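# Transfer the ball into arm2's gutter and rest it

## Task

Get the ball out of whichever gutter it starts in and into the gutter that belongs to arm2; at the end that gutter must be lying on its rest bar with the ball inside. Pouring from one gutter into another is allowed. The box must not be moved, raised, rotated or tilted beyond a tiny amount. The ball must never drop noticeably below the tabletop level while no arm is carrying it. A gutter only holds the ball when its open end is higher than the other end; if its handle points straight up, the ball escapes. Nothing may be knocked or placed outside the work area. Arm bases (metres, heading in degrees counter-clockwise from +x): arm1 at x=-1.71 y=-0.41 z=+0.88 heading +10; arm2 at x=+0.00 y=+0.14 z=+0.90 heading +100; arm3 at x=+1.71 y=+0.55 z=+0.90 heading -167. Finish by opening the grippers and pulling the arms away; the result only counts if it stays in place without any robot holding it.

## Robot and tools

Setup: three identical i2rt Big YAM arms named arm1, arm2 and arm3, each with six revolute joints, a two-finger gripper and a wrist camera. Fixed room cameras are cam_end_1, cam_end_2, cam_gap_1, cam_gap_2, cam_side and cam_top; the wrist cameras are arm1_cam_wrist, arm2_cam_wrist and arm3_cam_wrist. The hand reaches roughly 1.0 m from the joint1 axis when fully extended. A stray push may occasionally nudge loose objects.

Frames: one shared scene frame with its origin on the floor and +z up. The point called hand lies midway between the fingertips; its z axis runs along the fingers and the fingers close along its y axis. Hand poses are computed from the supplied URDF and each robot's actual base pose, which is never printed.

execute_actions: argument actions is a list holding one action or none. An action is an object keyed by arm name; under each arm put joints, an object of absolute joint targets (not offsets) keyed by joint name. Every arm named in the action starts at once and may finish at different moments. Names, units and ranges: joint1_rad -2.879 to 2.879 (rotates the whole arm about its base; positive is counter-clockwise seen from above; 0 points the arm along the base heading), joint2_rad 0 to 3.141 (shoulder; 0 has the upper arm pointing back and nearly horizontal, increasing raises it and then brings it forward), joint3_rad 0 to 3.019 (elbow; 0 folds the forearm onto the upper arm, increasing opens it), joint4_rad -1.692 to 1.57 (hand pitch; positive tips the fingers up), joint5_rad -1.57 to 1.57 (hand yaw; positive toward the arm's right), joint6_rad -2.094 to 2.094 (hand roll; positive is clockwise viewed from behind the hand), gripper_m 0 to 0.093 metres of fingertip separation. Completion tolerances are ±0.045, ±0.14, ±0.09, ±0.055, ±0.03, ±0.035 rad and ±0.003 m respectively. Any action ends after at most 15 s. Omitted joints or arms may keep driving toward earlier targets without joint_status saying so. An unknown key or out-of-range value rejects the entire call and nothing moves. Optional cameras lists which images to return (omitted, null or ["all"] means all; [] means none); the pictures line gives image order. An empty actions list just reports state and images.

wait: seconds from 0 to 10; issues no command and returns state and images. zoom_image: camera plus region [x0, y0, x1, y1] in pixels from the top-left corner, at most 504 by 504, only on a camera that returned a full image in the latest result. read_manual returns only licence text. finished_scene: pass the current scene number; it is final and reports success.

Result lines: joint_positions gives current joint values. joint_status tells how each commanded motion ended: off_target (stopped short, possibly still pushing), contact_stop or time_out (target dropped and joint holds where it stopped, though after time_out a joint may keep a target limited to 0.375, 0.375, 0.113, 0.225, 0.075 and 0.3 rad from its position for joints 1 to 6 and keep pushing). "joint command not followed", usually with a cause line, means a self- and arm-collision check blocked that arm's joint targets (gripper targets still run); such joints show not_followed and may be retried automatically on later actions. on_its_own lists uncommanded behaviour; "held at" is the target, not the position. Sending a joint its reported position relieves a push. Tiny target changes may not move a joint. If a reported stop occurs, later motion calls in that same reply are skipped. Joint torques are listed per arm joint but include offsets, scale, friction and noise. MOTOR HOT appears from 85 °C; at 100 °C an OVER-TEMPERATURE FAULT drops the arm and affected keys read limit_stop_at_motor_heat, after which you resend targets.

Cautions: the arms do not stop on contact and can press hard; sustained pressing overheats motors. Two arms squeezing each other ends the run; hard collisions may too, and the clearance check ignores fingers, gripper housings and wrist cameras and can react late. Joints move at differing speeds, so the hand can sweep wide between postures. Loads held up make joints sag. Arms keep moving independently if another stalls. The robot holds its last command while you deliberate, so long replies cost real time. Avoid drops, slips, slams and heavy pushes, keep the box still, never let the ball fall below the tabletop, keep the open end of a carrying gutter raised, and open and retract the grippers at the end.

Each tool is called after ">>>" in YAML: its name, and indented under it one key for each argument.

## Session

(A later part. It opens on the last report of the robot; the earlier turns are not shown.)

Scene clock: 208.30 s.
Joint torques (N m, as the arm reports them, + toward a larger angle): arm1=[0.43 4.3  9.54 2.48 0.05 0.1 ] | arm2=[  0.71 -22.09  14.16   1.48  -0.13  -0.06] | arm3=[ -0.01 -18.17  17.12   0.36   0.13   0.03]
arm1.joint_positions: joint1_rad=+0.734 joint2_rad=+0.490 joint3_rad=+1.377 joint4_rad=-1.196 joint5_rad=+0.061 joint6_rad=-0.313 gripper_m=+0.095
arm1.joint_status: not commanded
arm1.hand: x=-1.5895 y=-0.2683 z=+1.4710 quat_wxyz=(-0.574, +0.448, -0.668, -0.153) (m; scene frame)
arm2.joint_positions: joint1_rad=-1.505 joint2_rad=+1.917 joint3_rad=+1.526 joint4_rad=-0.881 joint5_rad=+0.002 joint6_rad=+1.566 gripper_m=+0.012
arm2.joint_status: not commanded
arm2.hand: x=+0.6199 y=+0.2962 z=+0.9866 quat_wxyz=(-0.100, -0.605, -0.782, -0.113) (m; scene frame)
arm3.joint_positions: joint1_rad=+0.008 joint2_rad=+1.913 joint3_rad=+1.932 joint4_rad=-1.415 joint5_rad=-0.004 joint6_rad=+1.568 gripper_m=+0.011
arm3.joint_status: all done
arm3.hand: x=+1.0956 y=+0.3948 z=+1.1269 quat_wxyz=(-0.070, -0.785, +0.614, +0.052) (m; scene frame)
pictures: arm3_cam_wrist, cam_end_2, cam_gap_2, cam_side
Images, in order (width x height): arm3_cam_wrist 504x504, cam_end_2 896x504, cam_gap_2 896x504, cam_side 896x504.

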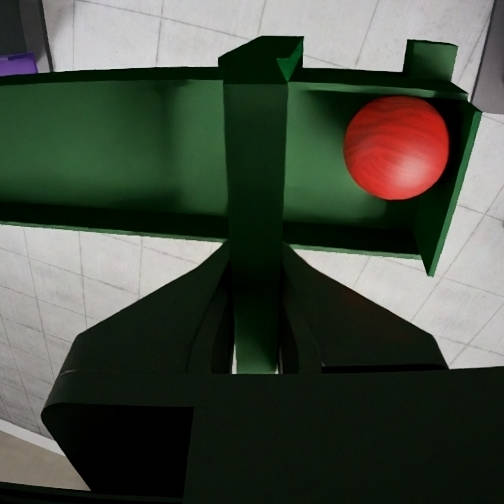

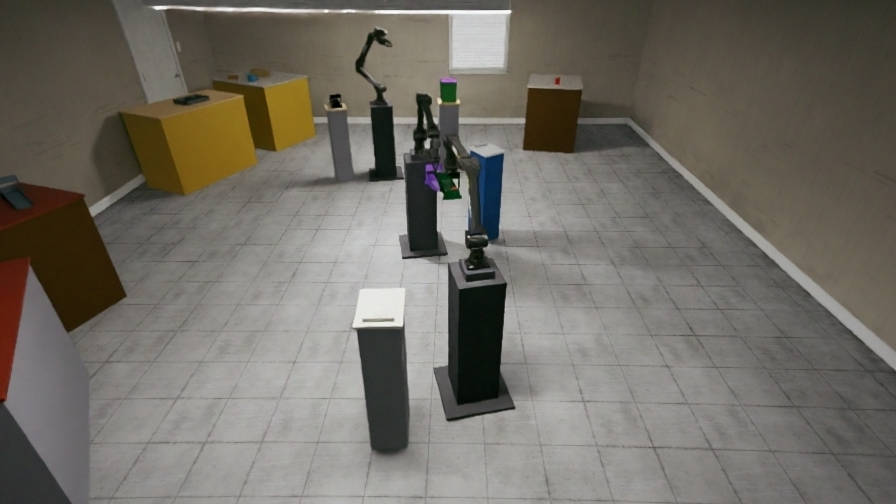

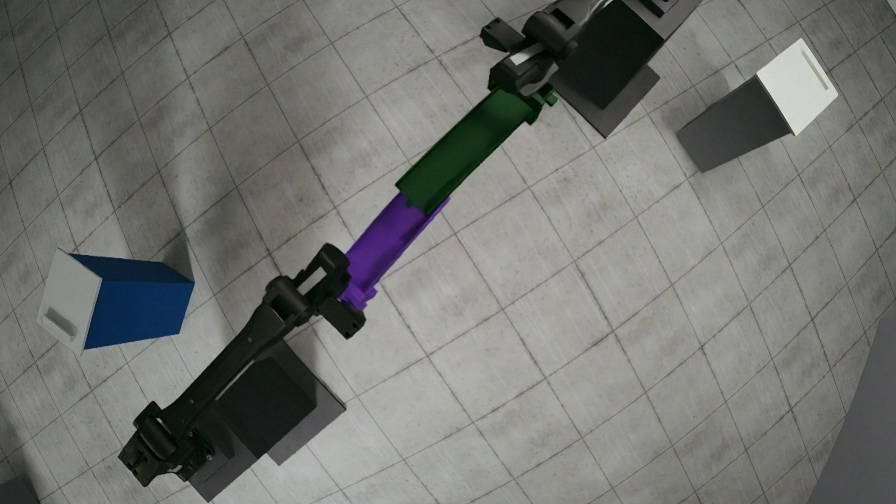

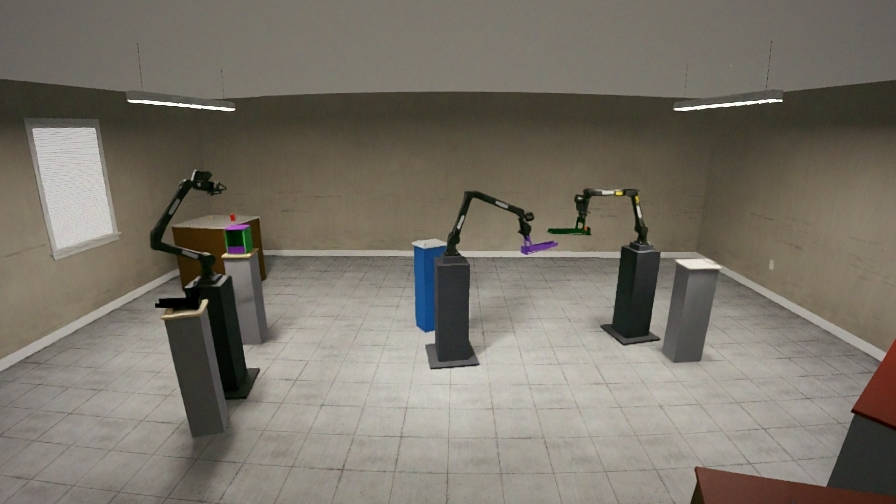

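>>> execute_actions:
  actions:
    - {"arm3":{"joints":{"joint4_rad":-1.545}}}
  cameras: ["arm3_cam_wrist","cam_side"]

>>> wait:
  seconds: 2

Scene clock: 213.63 s.
Joint torques (N m, as the arm reports them, + toward a larger angle): arm1=[0.47 4.32 9.54 2.47 0.05 0.1 ] | arm2=[  1.12 -22.25  14.18   1.38  -0.13  -0.06] | arm3=[ -0.03 -17.88  16.89   0.1    0.13   0.03]
arm1.joint_positions: joint1_rad=+0.734 joint2_rad=+0.490 joint3_rad=+1.377 joint4_rad=-1.196 joint5_rad=+0.061 joint6_rad=-0.313 gripper_m=+0.095
arm1.joint_status: not commanded
arm1.hand: x=-1.5895 y=-0.2683 z=+1.4710 quat_wxyz=(-0.574, +0.448, -0.668, -0.153) (m; scene frame)
arm2.joint_positions: joint1_rad=-1.505 joint2_rad=+1.917 joint3_rad=+1.526 joint4_rad=-0.881 joint5_rad=+0.002 joint6_rad=+1.566 gripper_m=+0.012
arm2.joint_status: not commanded
arm2.hand: x=+0.6199 y=+0.2962 z=+0.9866 quat_wxyz=(-0.100, -0.605, -0.782, -0.113) (m; scene frame)
arm3.joint_positions: joint1_rad=+0.008 joint2_rad=+1.913 joint3_rad=+1.932 joint4_rad=-1.538 joint5_rad=-0.004 joint6_rad=+1.568 gripper_m=+0.011
arm3.joint_status: all done
arm3.hand: x=+1.1248 y=+0.4019 z=+1.1235 quat_wxyz=(-0.022, -0.787, +0.616, +0.014) (m; scene frame)
pictures: arm3_cam_wrist, cam_side
Images, in order (width x height): arm3_cam_wrist 504x504, cam_side 896x504.

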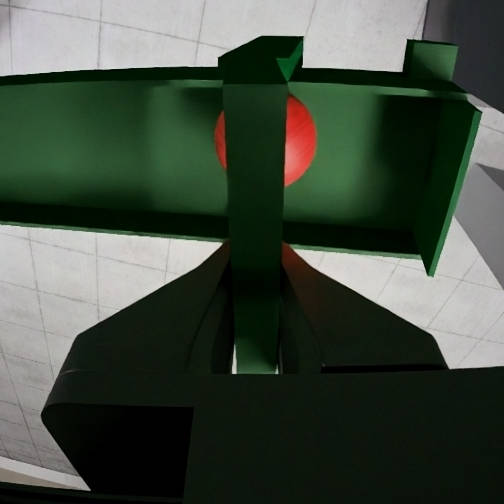

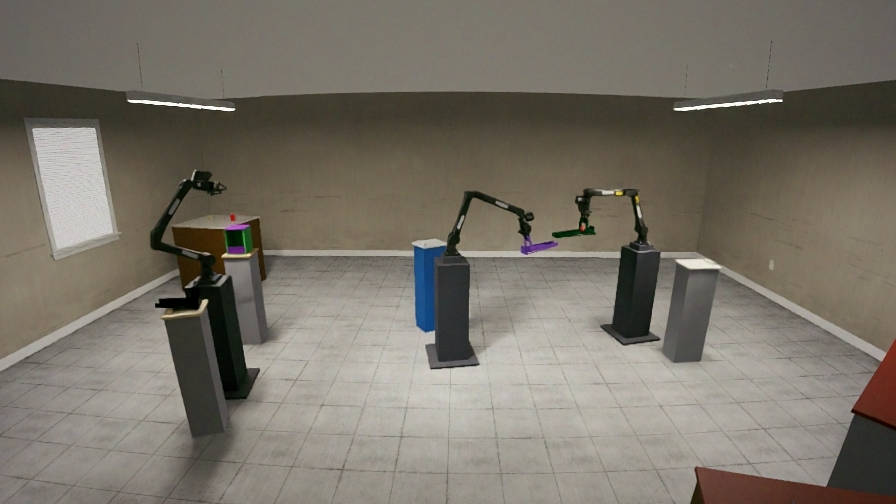

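Scene clock: 215.63 s.
Joint torques (N m, as the arm reports them, + toward a larger angle): arm1=[0.44 4.32 9.53 2.48 0.05 0.1 ] | arm2=[  0.91 -22.11  14.08   1.37  -0.01  -0.07] | arm3=[ -0.03 -18.09  16.85   0.16   0.13   0.04]
arm1.joint_positions: joint1_rad=+0.734 joint2_rad=+0.490 joint3_rad=+1.377 joint4_rad=-1.196 joint5_rad=+0.061 joint6_rad=-0.313 gripper_m=+0.095
arm1.joint_status: not commanded
arm1.hand: x=-1.5895 y=-0.2683 z=+1.4710 quat_wxyz=(-0.574, +0.448, -0.668, -0.153) (m; scene frame)
arm2.joint_positions: joint1_rad=-1.504 joint2_rad=+1.917 joint3_rad=+1.526 joint4_rad=-0.878 joint5_rad=+0.000 joint6_rad=+1.567 gripper_m=+0.012
arm2.joint_status: not commanded
arm2.hand: x=+0.6206 y=+0.2969 z=+0.9868 quat_wxyz=(-0.100, -0.605, -0.782, -0.115) (m; scene frame)
arm3.joint_positions: joint1_rad=+0.008 joint2_rad=+1.913 joint3_rad=+1.932 joint4_rad=-1.540 joint5_rad=-0.004 joint6_rad=+1.568 gripper_m=+0.011
arm3.joint_status: all done
arm3.hand: x=+1.1253 y=+0.4021 z=+1.1235 quat_wxyz=(-0.021, -0.787, +0.616, +0.014) (m; scene frame)
wait: 2.00 s; at rest by 0.27 s
pictures: arm1_cam_wrist, arm2_cam_wrist, arm3_cam_wrist, cam_end_1, cam_end_2, cam_gap_1, cam_gap_2, cam_side, cam_top
Images, in order (width x height): arm1_cam_wrist 504x504, arm2_cam_wrist 504x504, arm3_cam_wrist 504x504, cam_end_1 896x504, cam_end_2 896x504, cam_gap_1 896x504, cam_gap_2 896x504, cam_side 896x504, cam_top 896x504.

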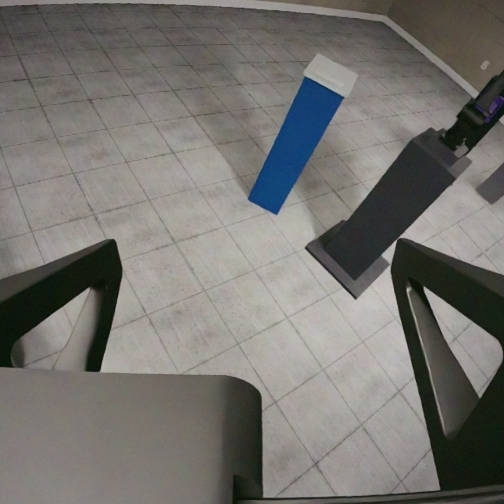

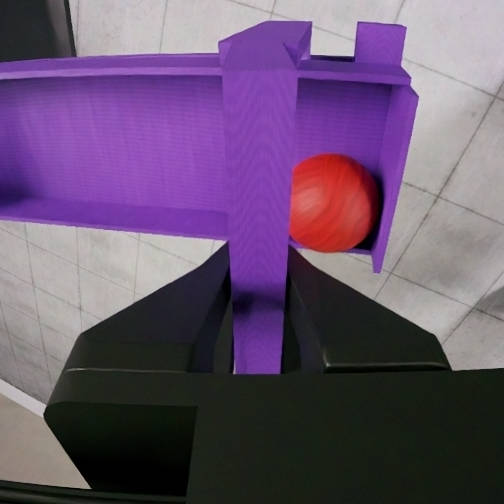

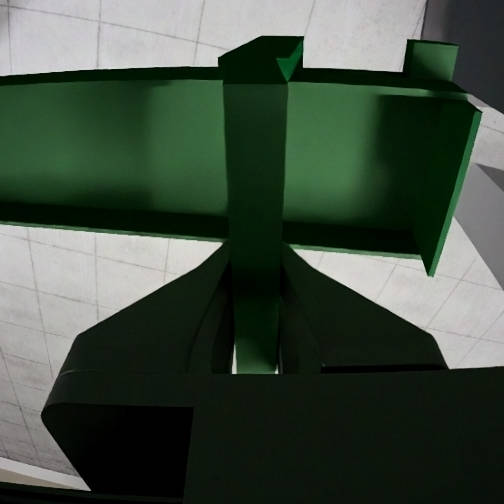

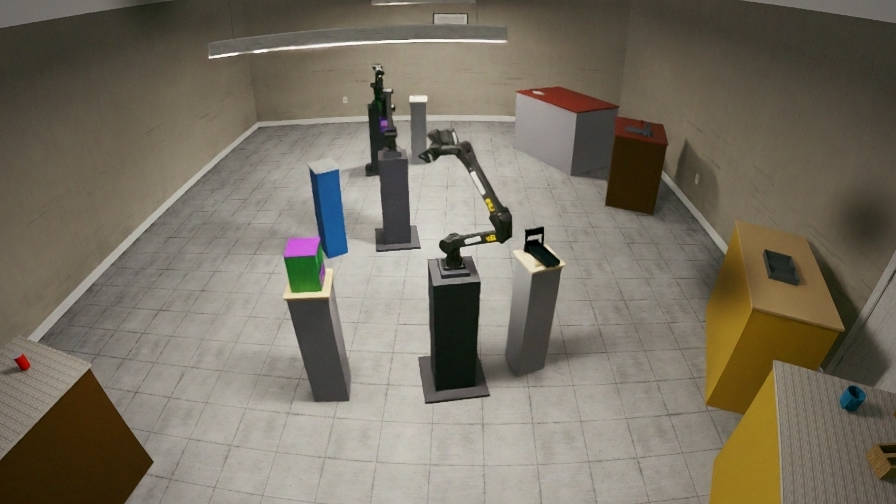

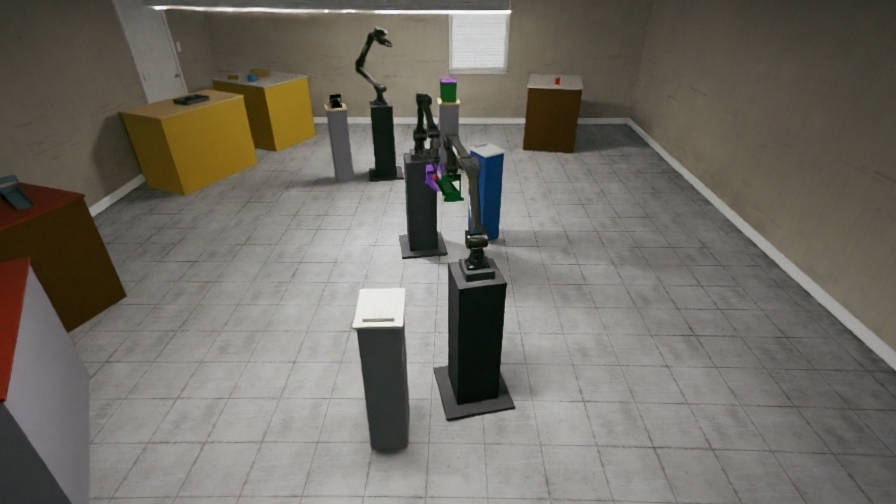

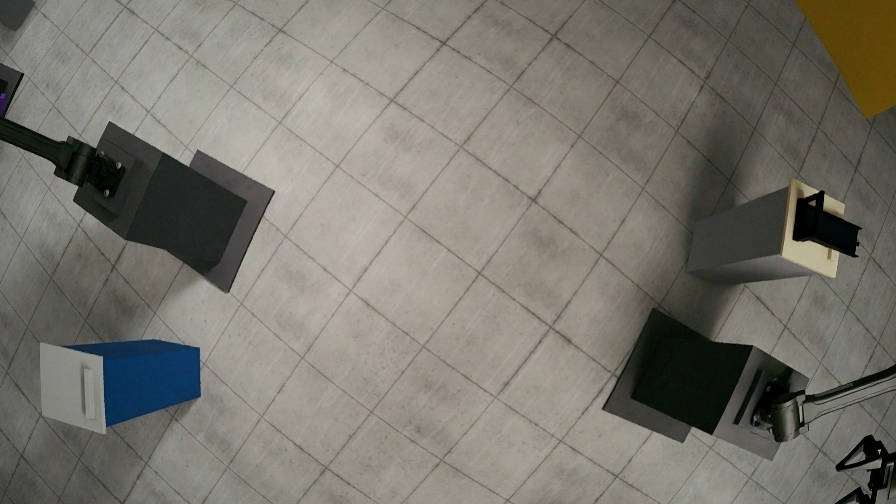

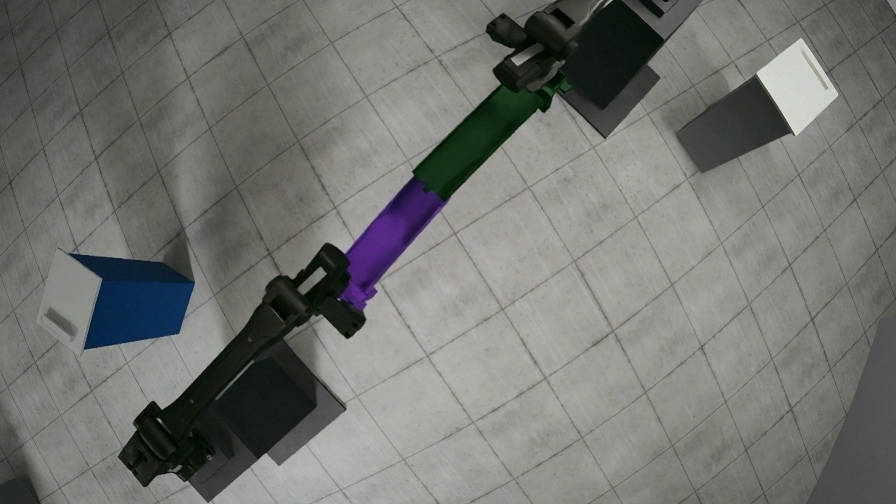

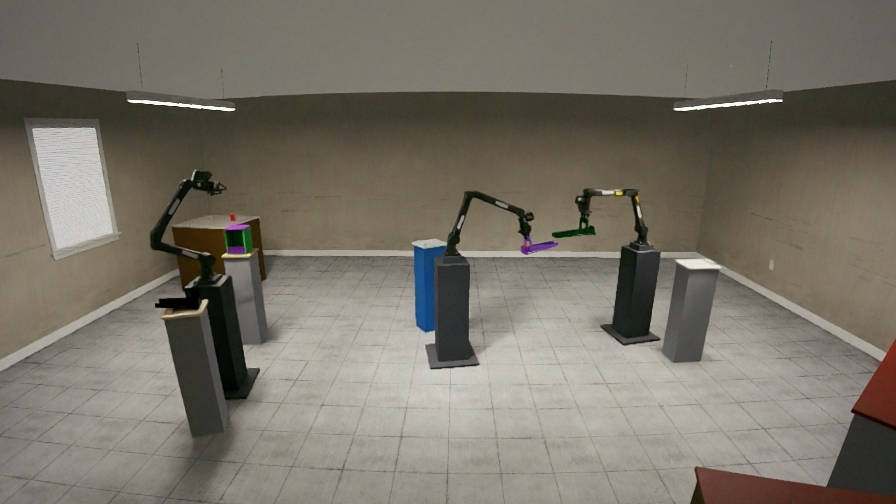

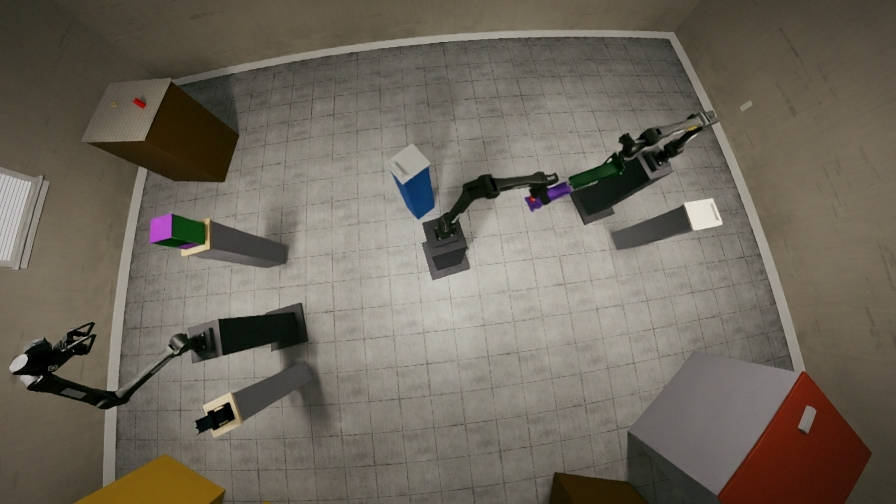

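>>> execute_actions:
  actions:
    - {"arm3":{"joints":{"joint2_rad":1.6,"joint3_rad":1.49,"joint4_rad":-1.1}}}
  cameras: []

>>> execute_actions:
  actions:
    - {"arm2":{"joints":{"joint2_rad":1.6,"joint3_rad":1.49,"joint4_rad":-1.06}},"arm3":{"joints":{"joint1_rad":0.9,"joint4_rad":-1.286,"joint5_rad":-0.23,"joint6_rad":0.44}}}
  cameras: ["arm2_cam_wrist","cam_side"]

>>> execute_actions:
  actions:
    - {"arm2":{"joints":{"joint5_rad":-0.17,"joint6_rad":1.15}},"arm3":{"joints":{"joint1_rad":1.762}}}
  cameras: ["arm2_cam_wrist"]

>>> execute_actions:
  actions:
    - {"arm2":{"joints":{"joint4_rad":-1.15,"joint5_rad":-0.3,"joint6_rad":0.8}}}
  cameras: ["arm2_cam_wrist","cam_side"]

Scene clock: 228.03 s.
Joint torques (N m, as the arm reports them, + toward a larger angle): arm1=[0.49 4.34 9.54 2.47 0.04 0.1 ] | arm2=[  0.85 -22.05  14.08   1.32   0.    -0.07] | arm3=[ -0.07 -13.04  13.39   1.48   0.12   0.01]
arm1.joint_positions: joint1_rad=+0.734 joint2_rad=+0.490 joint3_rad=+1.377 joint4_rad=-1.196 joint5_rad=+0.061 joint6_rad=-0.313 gripper_m=+0.095
arm1.joint_status: not commanded
arm1.hand: x=-1.5895 y=-0.2683 z=+1.4710 quat_wxyz=(-0.574, +0.448, -0.668, -0.153) (m; scene frame)
arm2.joint_positions: joint1_rad=-1.504 joint2_rad=+1.917 joint3_rad=+1.526 joint4_rad=-0.878 joint5_rad=+0.000 joint6_rad=+1.567 gripper_m=+0.012
arm2.joint_status: not commanded
arm2.hand: x=+0.6206 y=+0.2969 z=+0.9868 quat_wxyz=(-0.100, -0.605, -0.782, -0.115) (m; scene frame)
arm3.joint_positions: joint1_rad=+0.008 joint2_rad=+1.613 joint3_rad=+1.471 joint4_rad=-1.121 joint5_rad=-0.004 joint6_rad=+1.569 gripper_m=+0.011
arm3.joint_status: all done
arm3.hand: x=+1.1727 y=+0.4137 z=+1.1150 quat_wxyz=(-0.122, -0.778, +0.609, +0.093) (m; scene frame)
pictures: none
No camera images: the call's "cameras" was empty. Leave "cameras" out to get every camera's image.

Scene clock: 229.97 s.
Joint torques (N m, as the arm reports them, + toward a larger angle): arm1=[0.5  4.32 9.54 2.48 0.05 0.1 ] | arm2=[  0.78 -15.65  11.02   0.69  -0.01  -0.07] | arm3=[ -1.51 -12.73  13.12   0.34  -0.21  -0.19]
arm1.joint_positions: joint1_rad=+0.734 joint2_rad=+0.490 joint3_rad=+1.377 joint4_rad=-1.196 joint5_rad=+0.061 joint6_rad=-0.313 gripper_m=+0.095
arm1.joint_status: not commanded
arm1.hand: x=-1.5895 y=-0.2683 z=+1.4710 quat_wxyz=(-0.574, +0.448, -0.668, -0.153) (m; scene frame)
arm2.joint_positions: joint1_rad=-1.504 joint2_rad=+1.601 joint3_rad=+1.473 joint4_rad=-1.059 joint5_rad=+0.000 joint6_rad=+1.567 gripper_m=+0.012
arm2.joint_status: all done
arm2.hand: x=+0.5532 y=+0.2823 z=+1.1334 quat_wxyz=(-0.125, -0.600, -0.776, -0.147) (m; scene frame)
arm3.joint_positions: joint1_rad=+0.910 joint2_rad=+1.613 joint3_rad=+1.471 joint4_rad=-1.280 joint5_rad=-0.230 joint6_rad=+0.448 gripper_m=+0.011
arm3.joint_status: all done
arm3.hand: x=+1.5340 y=+0.0579 z=+1.1107 quat_wxyz=(-0.133, -0.929, -0.345, -0.030) (m; scene frame)
pictures: arm2_cam_wrist, cam_side
Images, in order (width x height): arm2_cam_wrist 504x504, cam_side 896x504.

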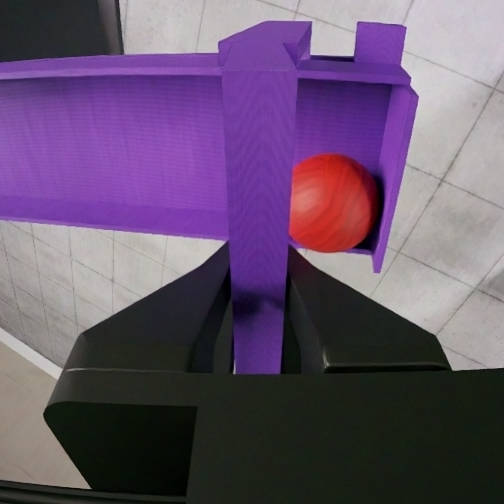

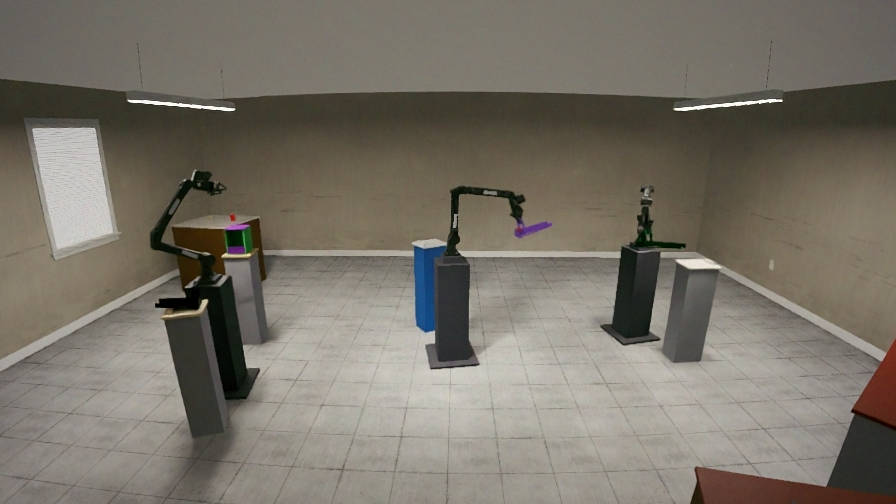

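Scene clock: 231.40 s.
Joint torques (N m, as the arm reports them, + toward a larger angle): arm1=[0.45 4.33 9.54 2.47 0.05 0.1 ] | arm2=[  1.13 -15.44  10.94   0.82  -0.37  -0.18] | arm3=[ -1.5  -12.76  13.11   0.33  -0.23  -0.11]
arm1.joint_positions: joint1_rad=+0.734 joint2_rad=+0.490 joint3_rad=+1.377 joint4_rad=-1.196 joint5_rad=+0.061 joint6_rad=-0.313 gripper_m=+0.095
arm1.joint_status: not commanded
arm1.hand: x=-1.5895 y=-0.2683 z=+1.4710 quat_wxyz=(-0.574, +0.448, -0.668, -0.153) (m; scene frame)
arm2.joint_positions: joint1_rad=-1.504 joint2_rad=+1.601 joint3_rad=+1.473 joint4_rad=-1.059 joint5_rad=-0.166 joint6_rad=+1.158 gripper_m=+0.012
arm2.joint_status: all done
arm2.hand: x=+0.5454 y=+0.3096 z=+1.1352 quat_wxyz=(-0.099, -0.415, -0.886, -0.180) (m; scene frame)
arm3.joint_positions: joint1_rad=+1.772 joint2_rad=+1.613 joint3_rad=+1.471 joint4_rad=-1.280 joint5_rad=-0.229 joint6_rad=+0.444 gripper_m=+0.011
arm3.joint_status: all done
arm3.hand: x=+1.9679 y=+0.0911 z=+1.1107 quat_wxyz=(-0.108, -0.698, -0.703, -0.082) (m; scene frame)
pictures: arm2_cam_wrist
Images, in order (width x height): arm2_cam_wrist 504x504.

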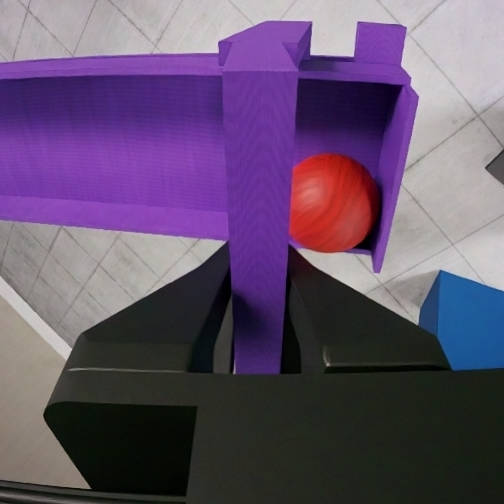

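Scene clock: 232.77 s.
Joint torques (N m, as the arm reports them, + toward a larger angle): arm1=[0.47 4.31 9.53 2.48 0.05 0.1 ] | arm2=[  1.12 -15.14  10.87   0.58  -0.61  -0.17] | arm3=[ -1.42 -12.77  13.1    0.32  -0.22  -0.11]
arm1.joint_positions: joint1_rad=+0.734 joint2_rad=+0.490 joint3_rad=+1.377 joint4_rad=-1.196 joint5_rad=+0.061 joint6_rad=-0.313 gripper_m=+0.095
arm1.joint_status: not commanded
arm1.hand: x=-1.5895 y=-0.2683 z=+1.4710 quat_wxyz=(-0.574, +0.448, -0.668, -0.153) (m; scene frame)
arm2.joint_positions: joint1_rad=-1.504 joint2_rad=+1.601 joint3_rad=+1.473 joint4_rad=-1.147 joint5_rad=-0.293 joint6_rad=+0.808 gripper_m=+0.012
arm2.joint_status: all done
arm2.hand: x=+0.5190 y=+0.3250 z=+1.1324 quat_wxyz=(-0.058, -0.249, -0.947, -0.192) (m; scene frame)
arm3.joint_positions: joint1_rad=+1.772 joint2_rad=+1.613 joint3_rad=+1.471 joint4_rad=-1.280 joint5_rad=-0.229 joint6_rad=+0.444 gripper_m=+0.011
arm3.joint_status: not commanded
arm3.hand: x=+1.9679 y=+0.0911 z=+1.1107 quat_wxyz=(-0.108, -0.698, -0.703, -0.082) (m; scene frame)
pictures: arm2_cam_wrist, cam_side
Images, in order (width x height): arm2_cam_wrist 504x504, cam_side 896x504.

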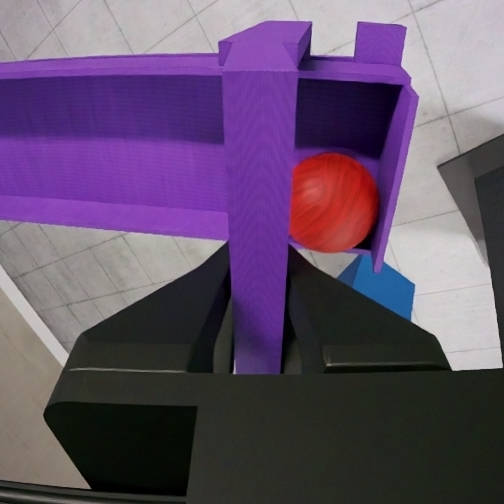

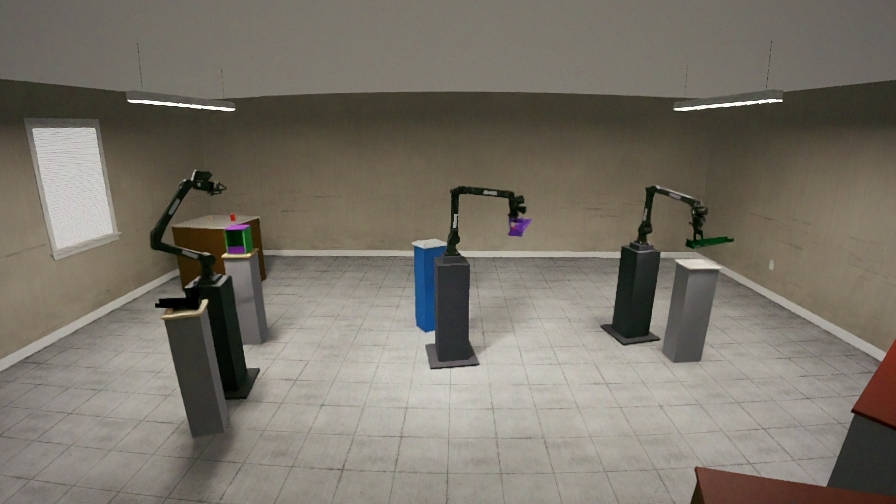

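>>> execute_actions:
  actions:
    - {"arm2":{"joints":{"joint4_rad":-1.3,"joint5_rad":-0.38,"joint6_rad":0.25}},"arm3":{"joints":{"joint2_rad":1.74,"joint3_rad":1.32,"joint4_rad":-1.06,"joint5_rad":-0.2}}}
  cameras: ["arm2_cam_wrist","arm3_cam_wrist"]

>>> execute_actions:
  actions:
    - {"arm2":{"joints":{"joint1_rad":-0.75}}}
  cameras: ["arm2_cam_wrist"]

>>> execute_actions:
  actions:
    - {"arm2":{"joints":{"joint1_rad":0.005}}}
  cameras: ["arm2_cam_wrist","cam_side"]

>>> zoom_image:
  camera: "cam_side"
  region: [660, 180, 750, 280]

Scene clock: 240.63 s.
Joint torques (N m, as the arm reports them, + toward a larger angle): arm1=[0.42 4.33 9.53 2.48 0.05 0.1 ] | arm2=[  1.25 -15.    10.8    0.15  -0.82  -0.18] | arm3=[ -1.32 -14.6   11.88   0.85  -0.15  -0.06]
arm1.joint_positions: joint1_rad=+0.734 joint2_rad=+0.490 joint3_rad=+1.377 joint4_rad=-1.196 joint5_rad=+0.061 joint6_rad=-0.313 gripper_m=+0.095
arm1.joint_status: not commanded
arm1.hand: x=-1.5895 y=-0.2683 z=+1.4710 quat_wxyz=(-0.574, +0.448, -0.668, -0.153) (m; scene frame)
arm2.joint_positions: joint1_rad=-1.504 joint2_rad=+1.601 joint3_rad=+1.473 joint4_rad=-1.294 joint5_rad=-0.372 joint6_rad=+0.258 gripper_m=+0.012
arm2.joint_status: all done
arm2.hand: x=+0.4821 y=+0.3288 z=+1.1287 quat_wxyz=(-0.028, +0.009, -0.981, -0.190) (m; scene frame)
arm3.joint_positions: joint1_rad=+1.770 joint2_rad=+1.764 joint3_rad=+1.301 joint4_rad=-1.074 joint5_rad=-0.201 joint6_rad=+0.441 gripper_m=+0.011
arm3.joint_status: all done
arm3.hand: x=+1.9593 y=+0.0961 z=+0.9740 quat_wxyz=(-0.051, -0.706, -0.701, -0.088) (m; scene frame)
pictures: arm2_cam_wrist, arm3_cam_wrist
Images, in order (width x height): arm2_cam_wrist 504x504, arm3_cam_wrist 504x504.

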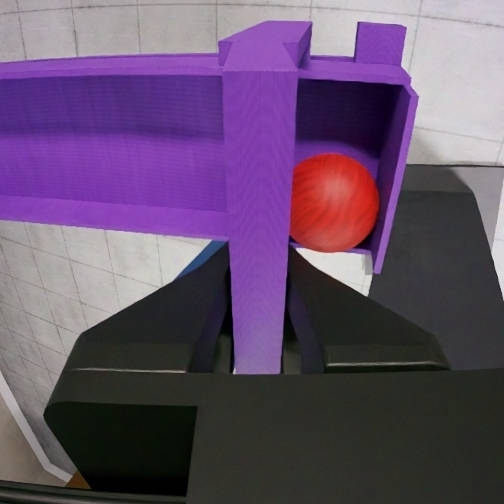

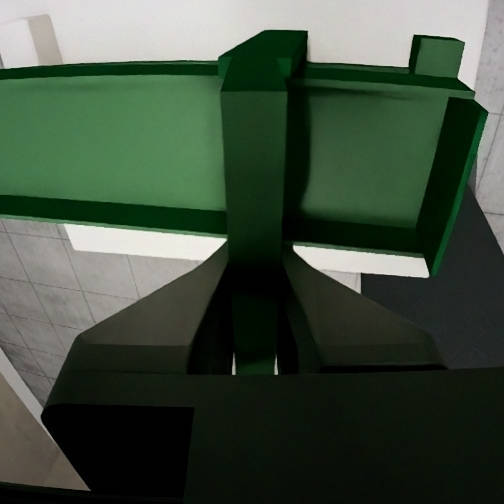

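Scene clock: 242.27 s.
Joint torques (N m, as the arm reports them, + toward a larger angle): arm1=[0.47 4.38 9.55 2.48 0.05 0.1 ] | arm2=[ -0.3  -15.    10.55   0.13  -0.62  -0.13] | arm3=[ -1.33 -14.22  11.92   0.87  -0.15  -0.07]
arm1.joint_positions: joint1_rad=+0.734 joint2_rad=+0.490 joint3_rad=+1.377 joint4_rad=-1.196 joint5_rad=+0.061 joint6_rad=-0.313 gripper_m=+0.095
arm1.joint_status: not commanded
arm1.hand: x=-1.5895 y=-0.2683 z=+1.4710 quat_wxyz=(-0.574, +0.448, -0.668, -0.153) (m; scene frame)
arm2.joint_positions: joint1_rad=-0.742 joint2_rad=+1.601 joint3_rad=+1.473 joint4_rad=-1.295 joint5_rad=-0.376 joint6_rad=+0.255 gripper_m=+0.012
arm2.joint_status: all done
arm2.hand: x=+0.2194 y=+0.6115 z=+1.1226 quat_wxyz=(+0.051, +0.374, -0.907, -0.185) (m; scene frame)
arm3.joint_positions: joint1_rad=+1.770 joint2_rad=+1.764 joint3_rad=+1.301 joint4_rad=-1.074 joint5_rad=-0.201 joint6_rad=+0.441 gripper_m=+0.011
arm3.joint_status: not commanded
arm3.hand: x=+1.9593 y=+0.0961 z=+0.9740 quat_wxyz=(-0.051, -0.706, -0.701, -0.088) (m; scene frame)
pictures: arm2_cam_wrist
Images, in order (width x height): arm2_cam_wrist 504x504.

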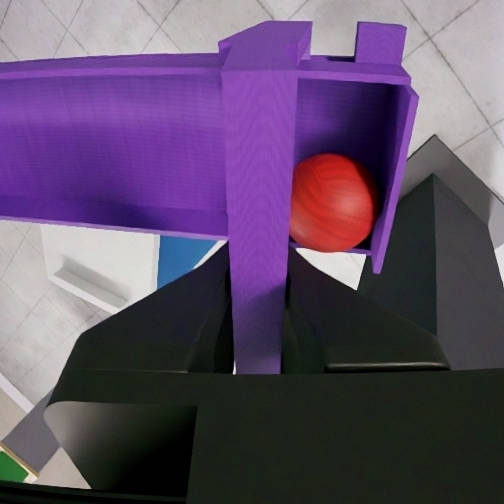

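Scene clock: 243.93 s.
Joint torques (N m, as the arm reports them, + toward a larger angle): arm1=[0.49 4.36 9.54 2.48 0.05 0.1 ] | arm2=[ -0.38 -15.23  10.55   0.21  -0.66  -0.18] | arm3=[ -1.4  -14.29  11.9    0.88  -0.15  -0.07]
arm1.joint_positions: joint1_rad=+0.734 joint2_rad=+0.490 joint3_rad=+1.377 joint4_rad=-1.196 joint5_rad=+0.061 joint6_rad=-0.313 gripper_m=+0.095
arm1.joint_status: not commanded
arm1.hand: x=-1.5895 y=-0.2683 z=+1.4710 quat_wxyz=(-0.574, +0.448, -0.668, -0.153) (m; scene frame)
arm2.joint_positions: joint1_rad=+0.013 joint2_rad=+1.602 joint3_rad=+1.473 joint4_rad=-1.296 joint5_rad=-0.375 joint6_rad=+0.254 gripper_m=+0.012
arm2.joint_status: all done
arm2.hand: x=-0.1619 y=+0.6353 z=+1.1195 quat_wxyz=(+0.122, +0.681, -0.705, -0.152) (m; scene frame)
arm3.joint_positions: joint1_rad=+1.770 joint2_rad=+1.764 joint3_rad=+1.301 joint4_rad=-1.074 joint5_rad=-0.201 joint6_rad=+0.441 gripper_m=+0.011
arm3.joint_status: not commanded
arm3.hand: x=+1.9593 y=+0.0961 z=+0.9740 quat_wxyz=(-0.051, -0.706, -0.701, -0.088) (m; scene frame)
pictures: arm2_cam_wrist, cam_side
Images, in order (width x height): arm2_cam_wrist 504x504, cam_side 896x504.

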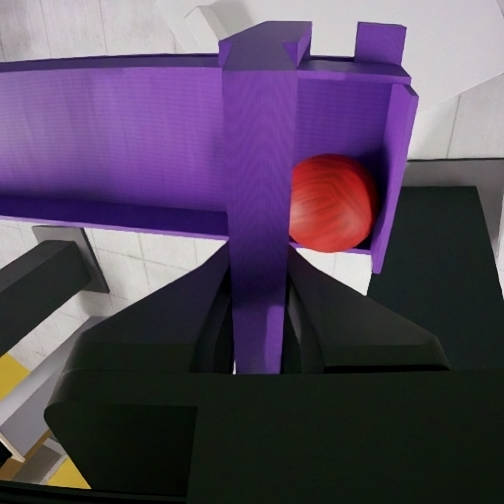

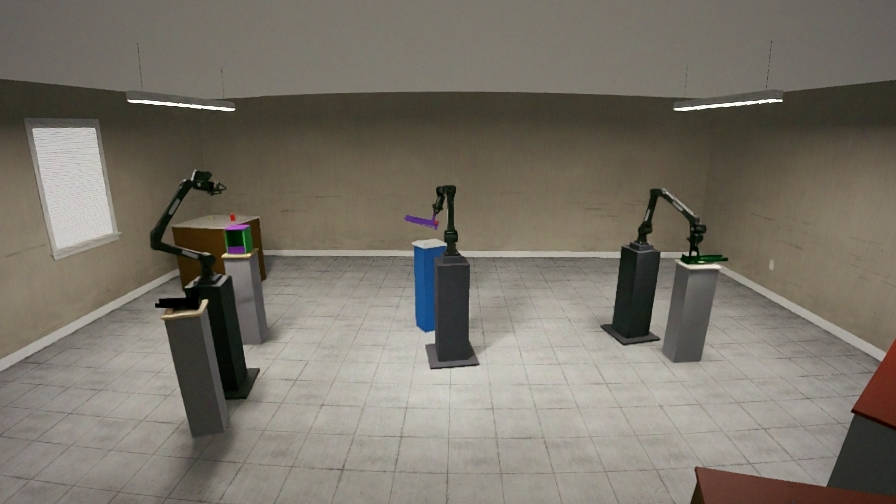

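Region (660, 180, 750, 280) of cam_side's 896x504 image, scaled by 5.040, with more detail than that image has; it fills the left 454 columns of this view, and the rest is white.

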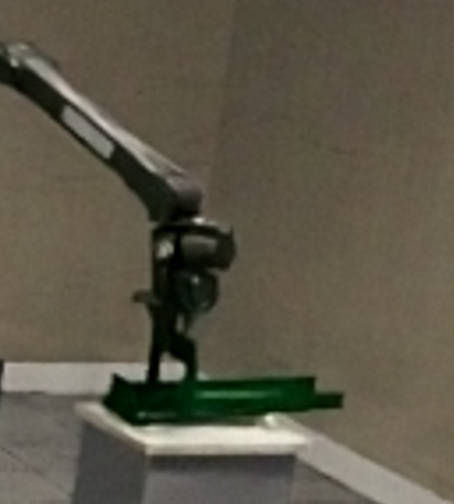

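>>> execute_actions:
  actions:
    - {"arm2":{"joints":{"joint1_rad":0.0,"joint2_rad":1.835,"joint3_rad":1.89,"joint4_rad":-1.6,"joint5_rad":-0.32,"joint6_rad":-0.295}},"arm3":{"joints":{"gripper_m":0.093}}}
  cameras: ["arm2_cam_wrist","cam_side"]

>>> execute_actions:
  actions:
    - {"arm2":{"joints":{"joint2_rad":2.01,"joint3_rad":1.79,"joint4_rad":-1.39,"joint5_rad":-0.24}},"arm3":{"joints":{"joint2_rad":1.3,"joint3_rad":1.5,"joint4_rad":-1.3,"joint5_rad":-0.1}}}
  cameras: ["arm2_cam_wrist","arm3_cam_wrist","cam_side"]

>>> zoom_image:
  camera: "cam_side"
  region: [390, 170, 480, 270]

Scene clock: 251.13 s.
Joint torques (N m, as the arm reports them, + toward a larger angle): arm1=[0.44 4.35 9.54 2.47 0.05 0.1 ] | arm2=[ -0.53 -21.54  13.79  -0.38  -0.59  -0.15] | arm3=[ -1.4  -14.26  11.91   0.83  -0.16  -0.06]
arm1.joint_positions: joint1_rad=+0.734 joint2_rad=+0.490 joint3_rad=+1.377 joint4_rad=-1.196 joint5_rad=+0.061 joint6_rad=-0.313 gripper_m=+0.095
arm1.joint_status: not commanded
arm1.hand: x=-1.5895 y=-0.2683 z=+1.4710 quat_wxyz=(-0.574, +0.448, -0.668, -0.153) (m; scene frame)
arm2.joint_positions: joint1_rad=+0.009 joint2_rad=+1.863 joint3_rad=+1.830 joint4_rad=-1.589 joint5_rad=-0.316 joint6_rad=-0.286 gripper_m=+0.012
arm2.joint_status: all done
arm2.hand: x=-0.1601 y=+0.6881 z=+1.1167 quat_wxyz=(+0.129, +0.840, -0.518, -0.093) (m; scene frame)
arm3.joint_positions: joint1_rad=+1.770 joint2_rad=+1.764 joint3_rad=+1.301 joint4_rad=-1.072 joint5_rad=-0.200 joint6_rad=+0.441 gripper_m=+0.093
arm3.joint_status: all done
arm3.hand: x=+1.9593 y=+0.0958 z=+0.9742 quat_wxyz=(-0.051, -0.705, -0.701, -0.088) (m; scene frame)
pictures: arm2_cam_wrist, cam_side
Images, in order (width x height): arm2_cam_wrist 504x504, cam_side 896x504.

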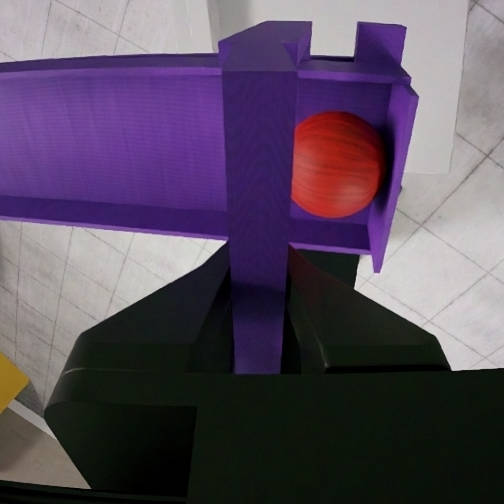

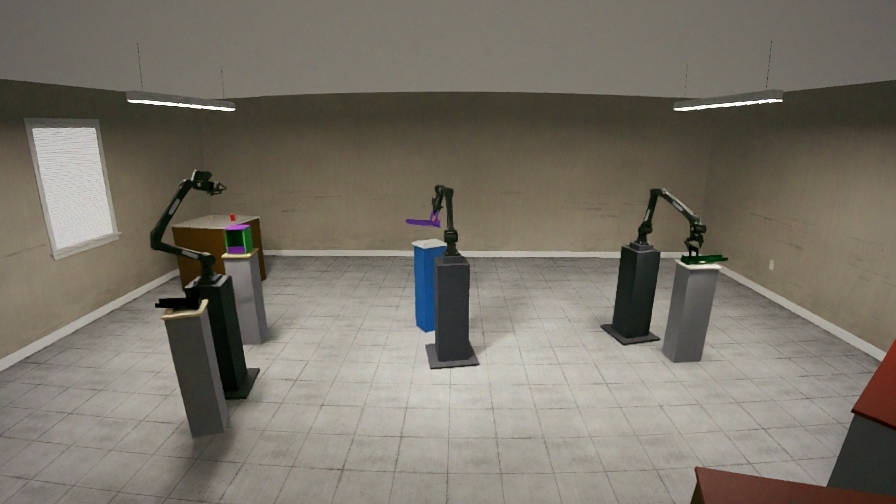

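Scene clock: 252.73 s.
Joint torques (N m, as the arm reports them, + toward a larger angle): arm1=[0.47 4.36 9.54 2.47 0.05 0.1 ] | arm2=[ -0.47 -24.81   9.83   0.13  -0.54  -0.14] | arm3=[-1.36 -9.12 13.02  0.7   0.05 -0.07]
arm1.joint_positions: joint1_rad=+0.734 joint2_rad=+0.490 joint3_rad=+1.377 joint4_rad=-1.196 joint5_rad=+0.061 joint6_rad=-0.313 gripper_m=+0.095
arm1.joint_status: not commanded
arm1.hand: x=-1.5895 y=-0.2683 z=+1.4710 quat_wxyz=(-0.574, +0.448, -0.668, -0.153) (m; scene frame)
arm2.joint_positions: joint1_rad=+0.009 joint2_rad=+2.047 joint3_rad=+1.773 joint4_rad=-1.396 joint5_rad=-0.237 joint6_rad=-0.289 gripper_m=+0.012
arm2.joint_status: all done
arm2.hand: x=-0.1525 y=+0.7220 z=+0.9846 quat_wxyz=(+0.120, +0.844, -0.521, -0.048) (m; scene frame)
arm3.joint_positions: joint1_rad=+1.770 joint2_rad=+1.305 joint3_rad=+1.487 joint4_rad=-1.291 joint5_rad=-0.105 joint6_rad=+0.441 gripper_m=+0.093
arm3.joint_status: all done
arm3.hand: x=+1.9284 y=+0.1245 z=+1.2613 quat_wxyz=(-0.232, -0.682, -0.693, +0.030) (m; scene frame)
pictures: arm2_cam_wrist, arm3_cam_wrist, cam_side
Images, in order (width x height): arm2_cam_wrist 504x504, arm3_cam_wrist 504x504, cam_side 896x504.

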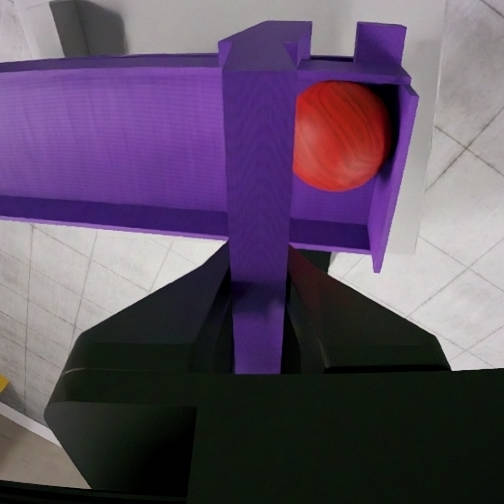

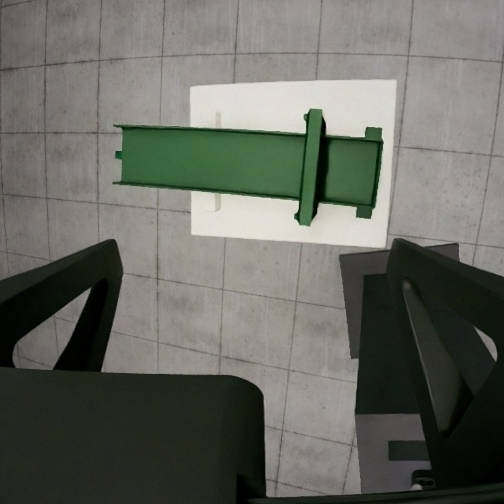

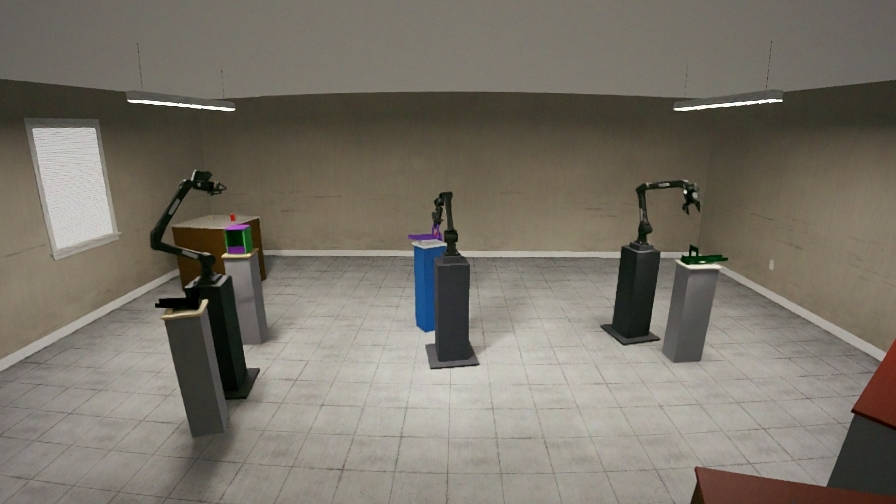

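Region (390, 170, 480, 270) of cam_side's 896x504 image, scaled by 5.040, with more detail than that image has; it fills the left 454 columns of this view, and the rest is white.

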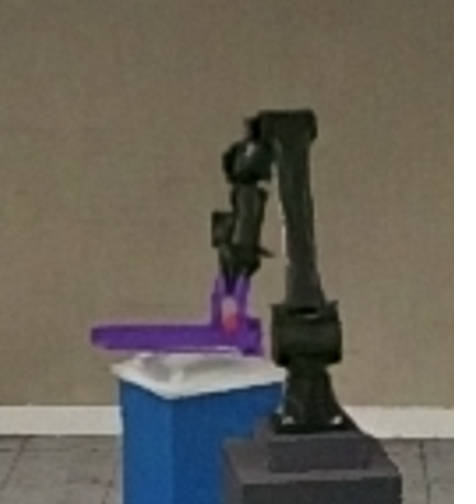

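>>> execute_actions:
  actions:
    - {"arm2":{"joints":{"joint4_rad":-1.32,"joint2_rad":2.075,"joint5_rad":-0.22}}}
  cameras: ["arm2_cam_wrist","cam_side"]

>>> zoom_image:
  camera: "cam_side"
  region: [390, 170, 480, 270]

Scene clock: 259.20 s.
Joint torques (N m, as the arm reports them, + toward a larger angle): arm1=[0.48 4.34 9.54 2.48 0.05 0.1 ] | arm2=[ -0.15 -21.24   9.77   0.38  -0.42  -0.17] | arm3=[-1.47 -8.31 13.02  0.69  0.06 -0.07]
arm1.joint_positions: joint1_rad=+0.734 joint2_rad=+0.490 joint3_rad=+1.377 joint4_rad=-1.196 joint5_rad=+0.061 joint6_rad=-0.313 gripper_m=+0.095
arm1.joint_status: not commanded
arm1.hand: x=-1.5895 y=-0.2683 z=+1.4710 quat_wxyz=(-0.574, +0.448, -0.668, -0.153) (m; scene frame)
arm2.joint_positions: joint1_rad=+0.008 joint2_rad=+2.074 joint3_rad=+1.773 joint4_rad=-1.330 joint5_rad=-0.219 joint6_rad=-0.289 gripper_m=+0.012
arm2.joint_status: all done
arm2.hand: x=-0.1520 y=+0.7368 z=+0.9668 quat_wxyz=(+0.100, +0.847, -0.520, -0.054) (m; scene frame)
arm3.joint_positions: joint1_rad=+1.770 joint2_rad=+1.305 joint3_rad=+1.487 joint4_rad=-1.291 joint5_rad=-0.105 joint6_rad=+0.441 gripper_m=+0.093
arm3.joint_status: not commanded
arm3.hand: x=+1.9284 y=+0.1245 z=+1.2613 quat_wxyz=(-0.232, -0.682, -0.693, +0.030) (m; scene frame)
pictures: arm2_cam_wrist, cam_side
Images, in order (width x height): arm2_cam_wrist 504x504, cam_side 896x504.

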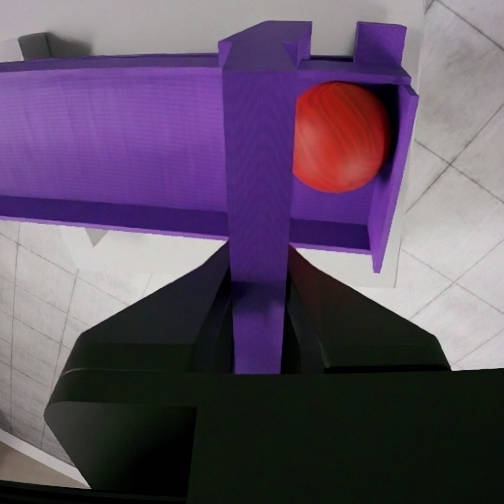

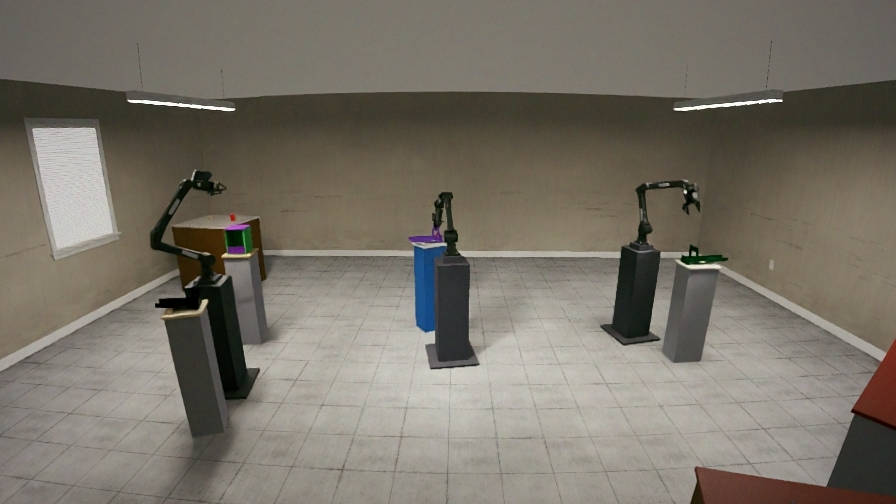

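Region (390, 170, 480, 270) of cam_side's 896x504 image, scaled by 5.040, with more detail than that image has; it fills the left 454 columns of this view, and the rest is white.

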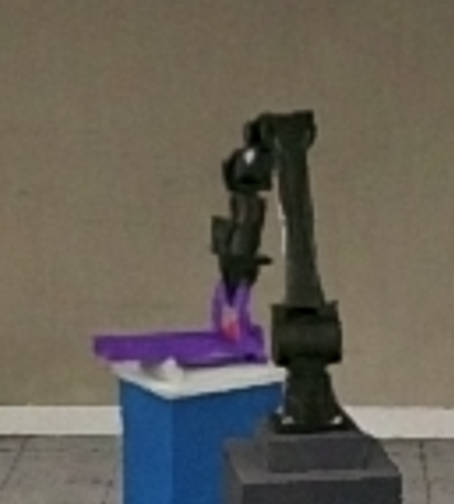

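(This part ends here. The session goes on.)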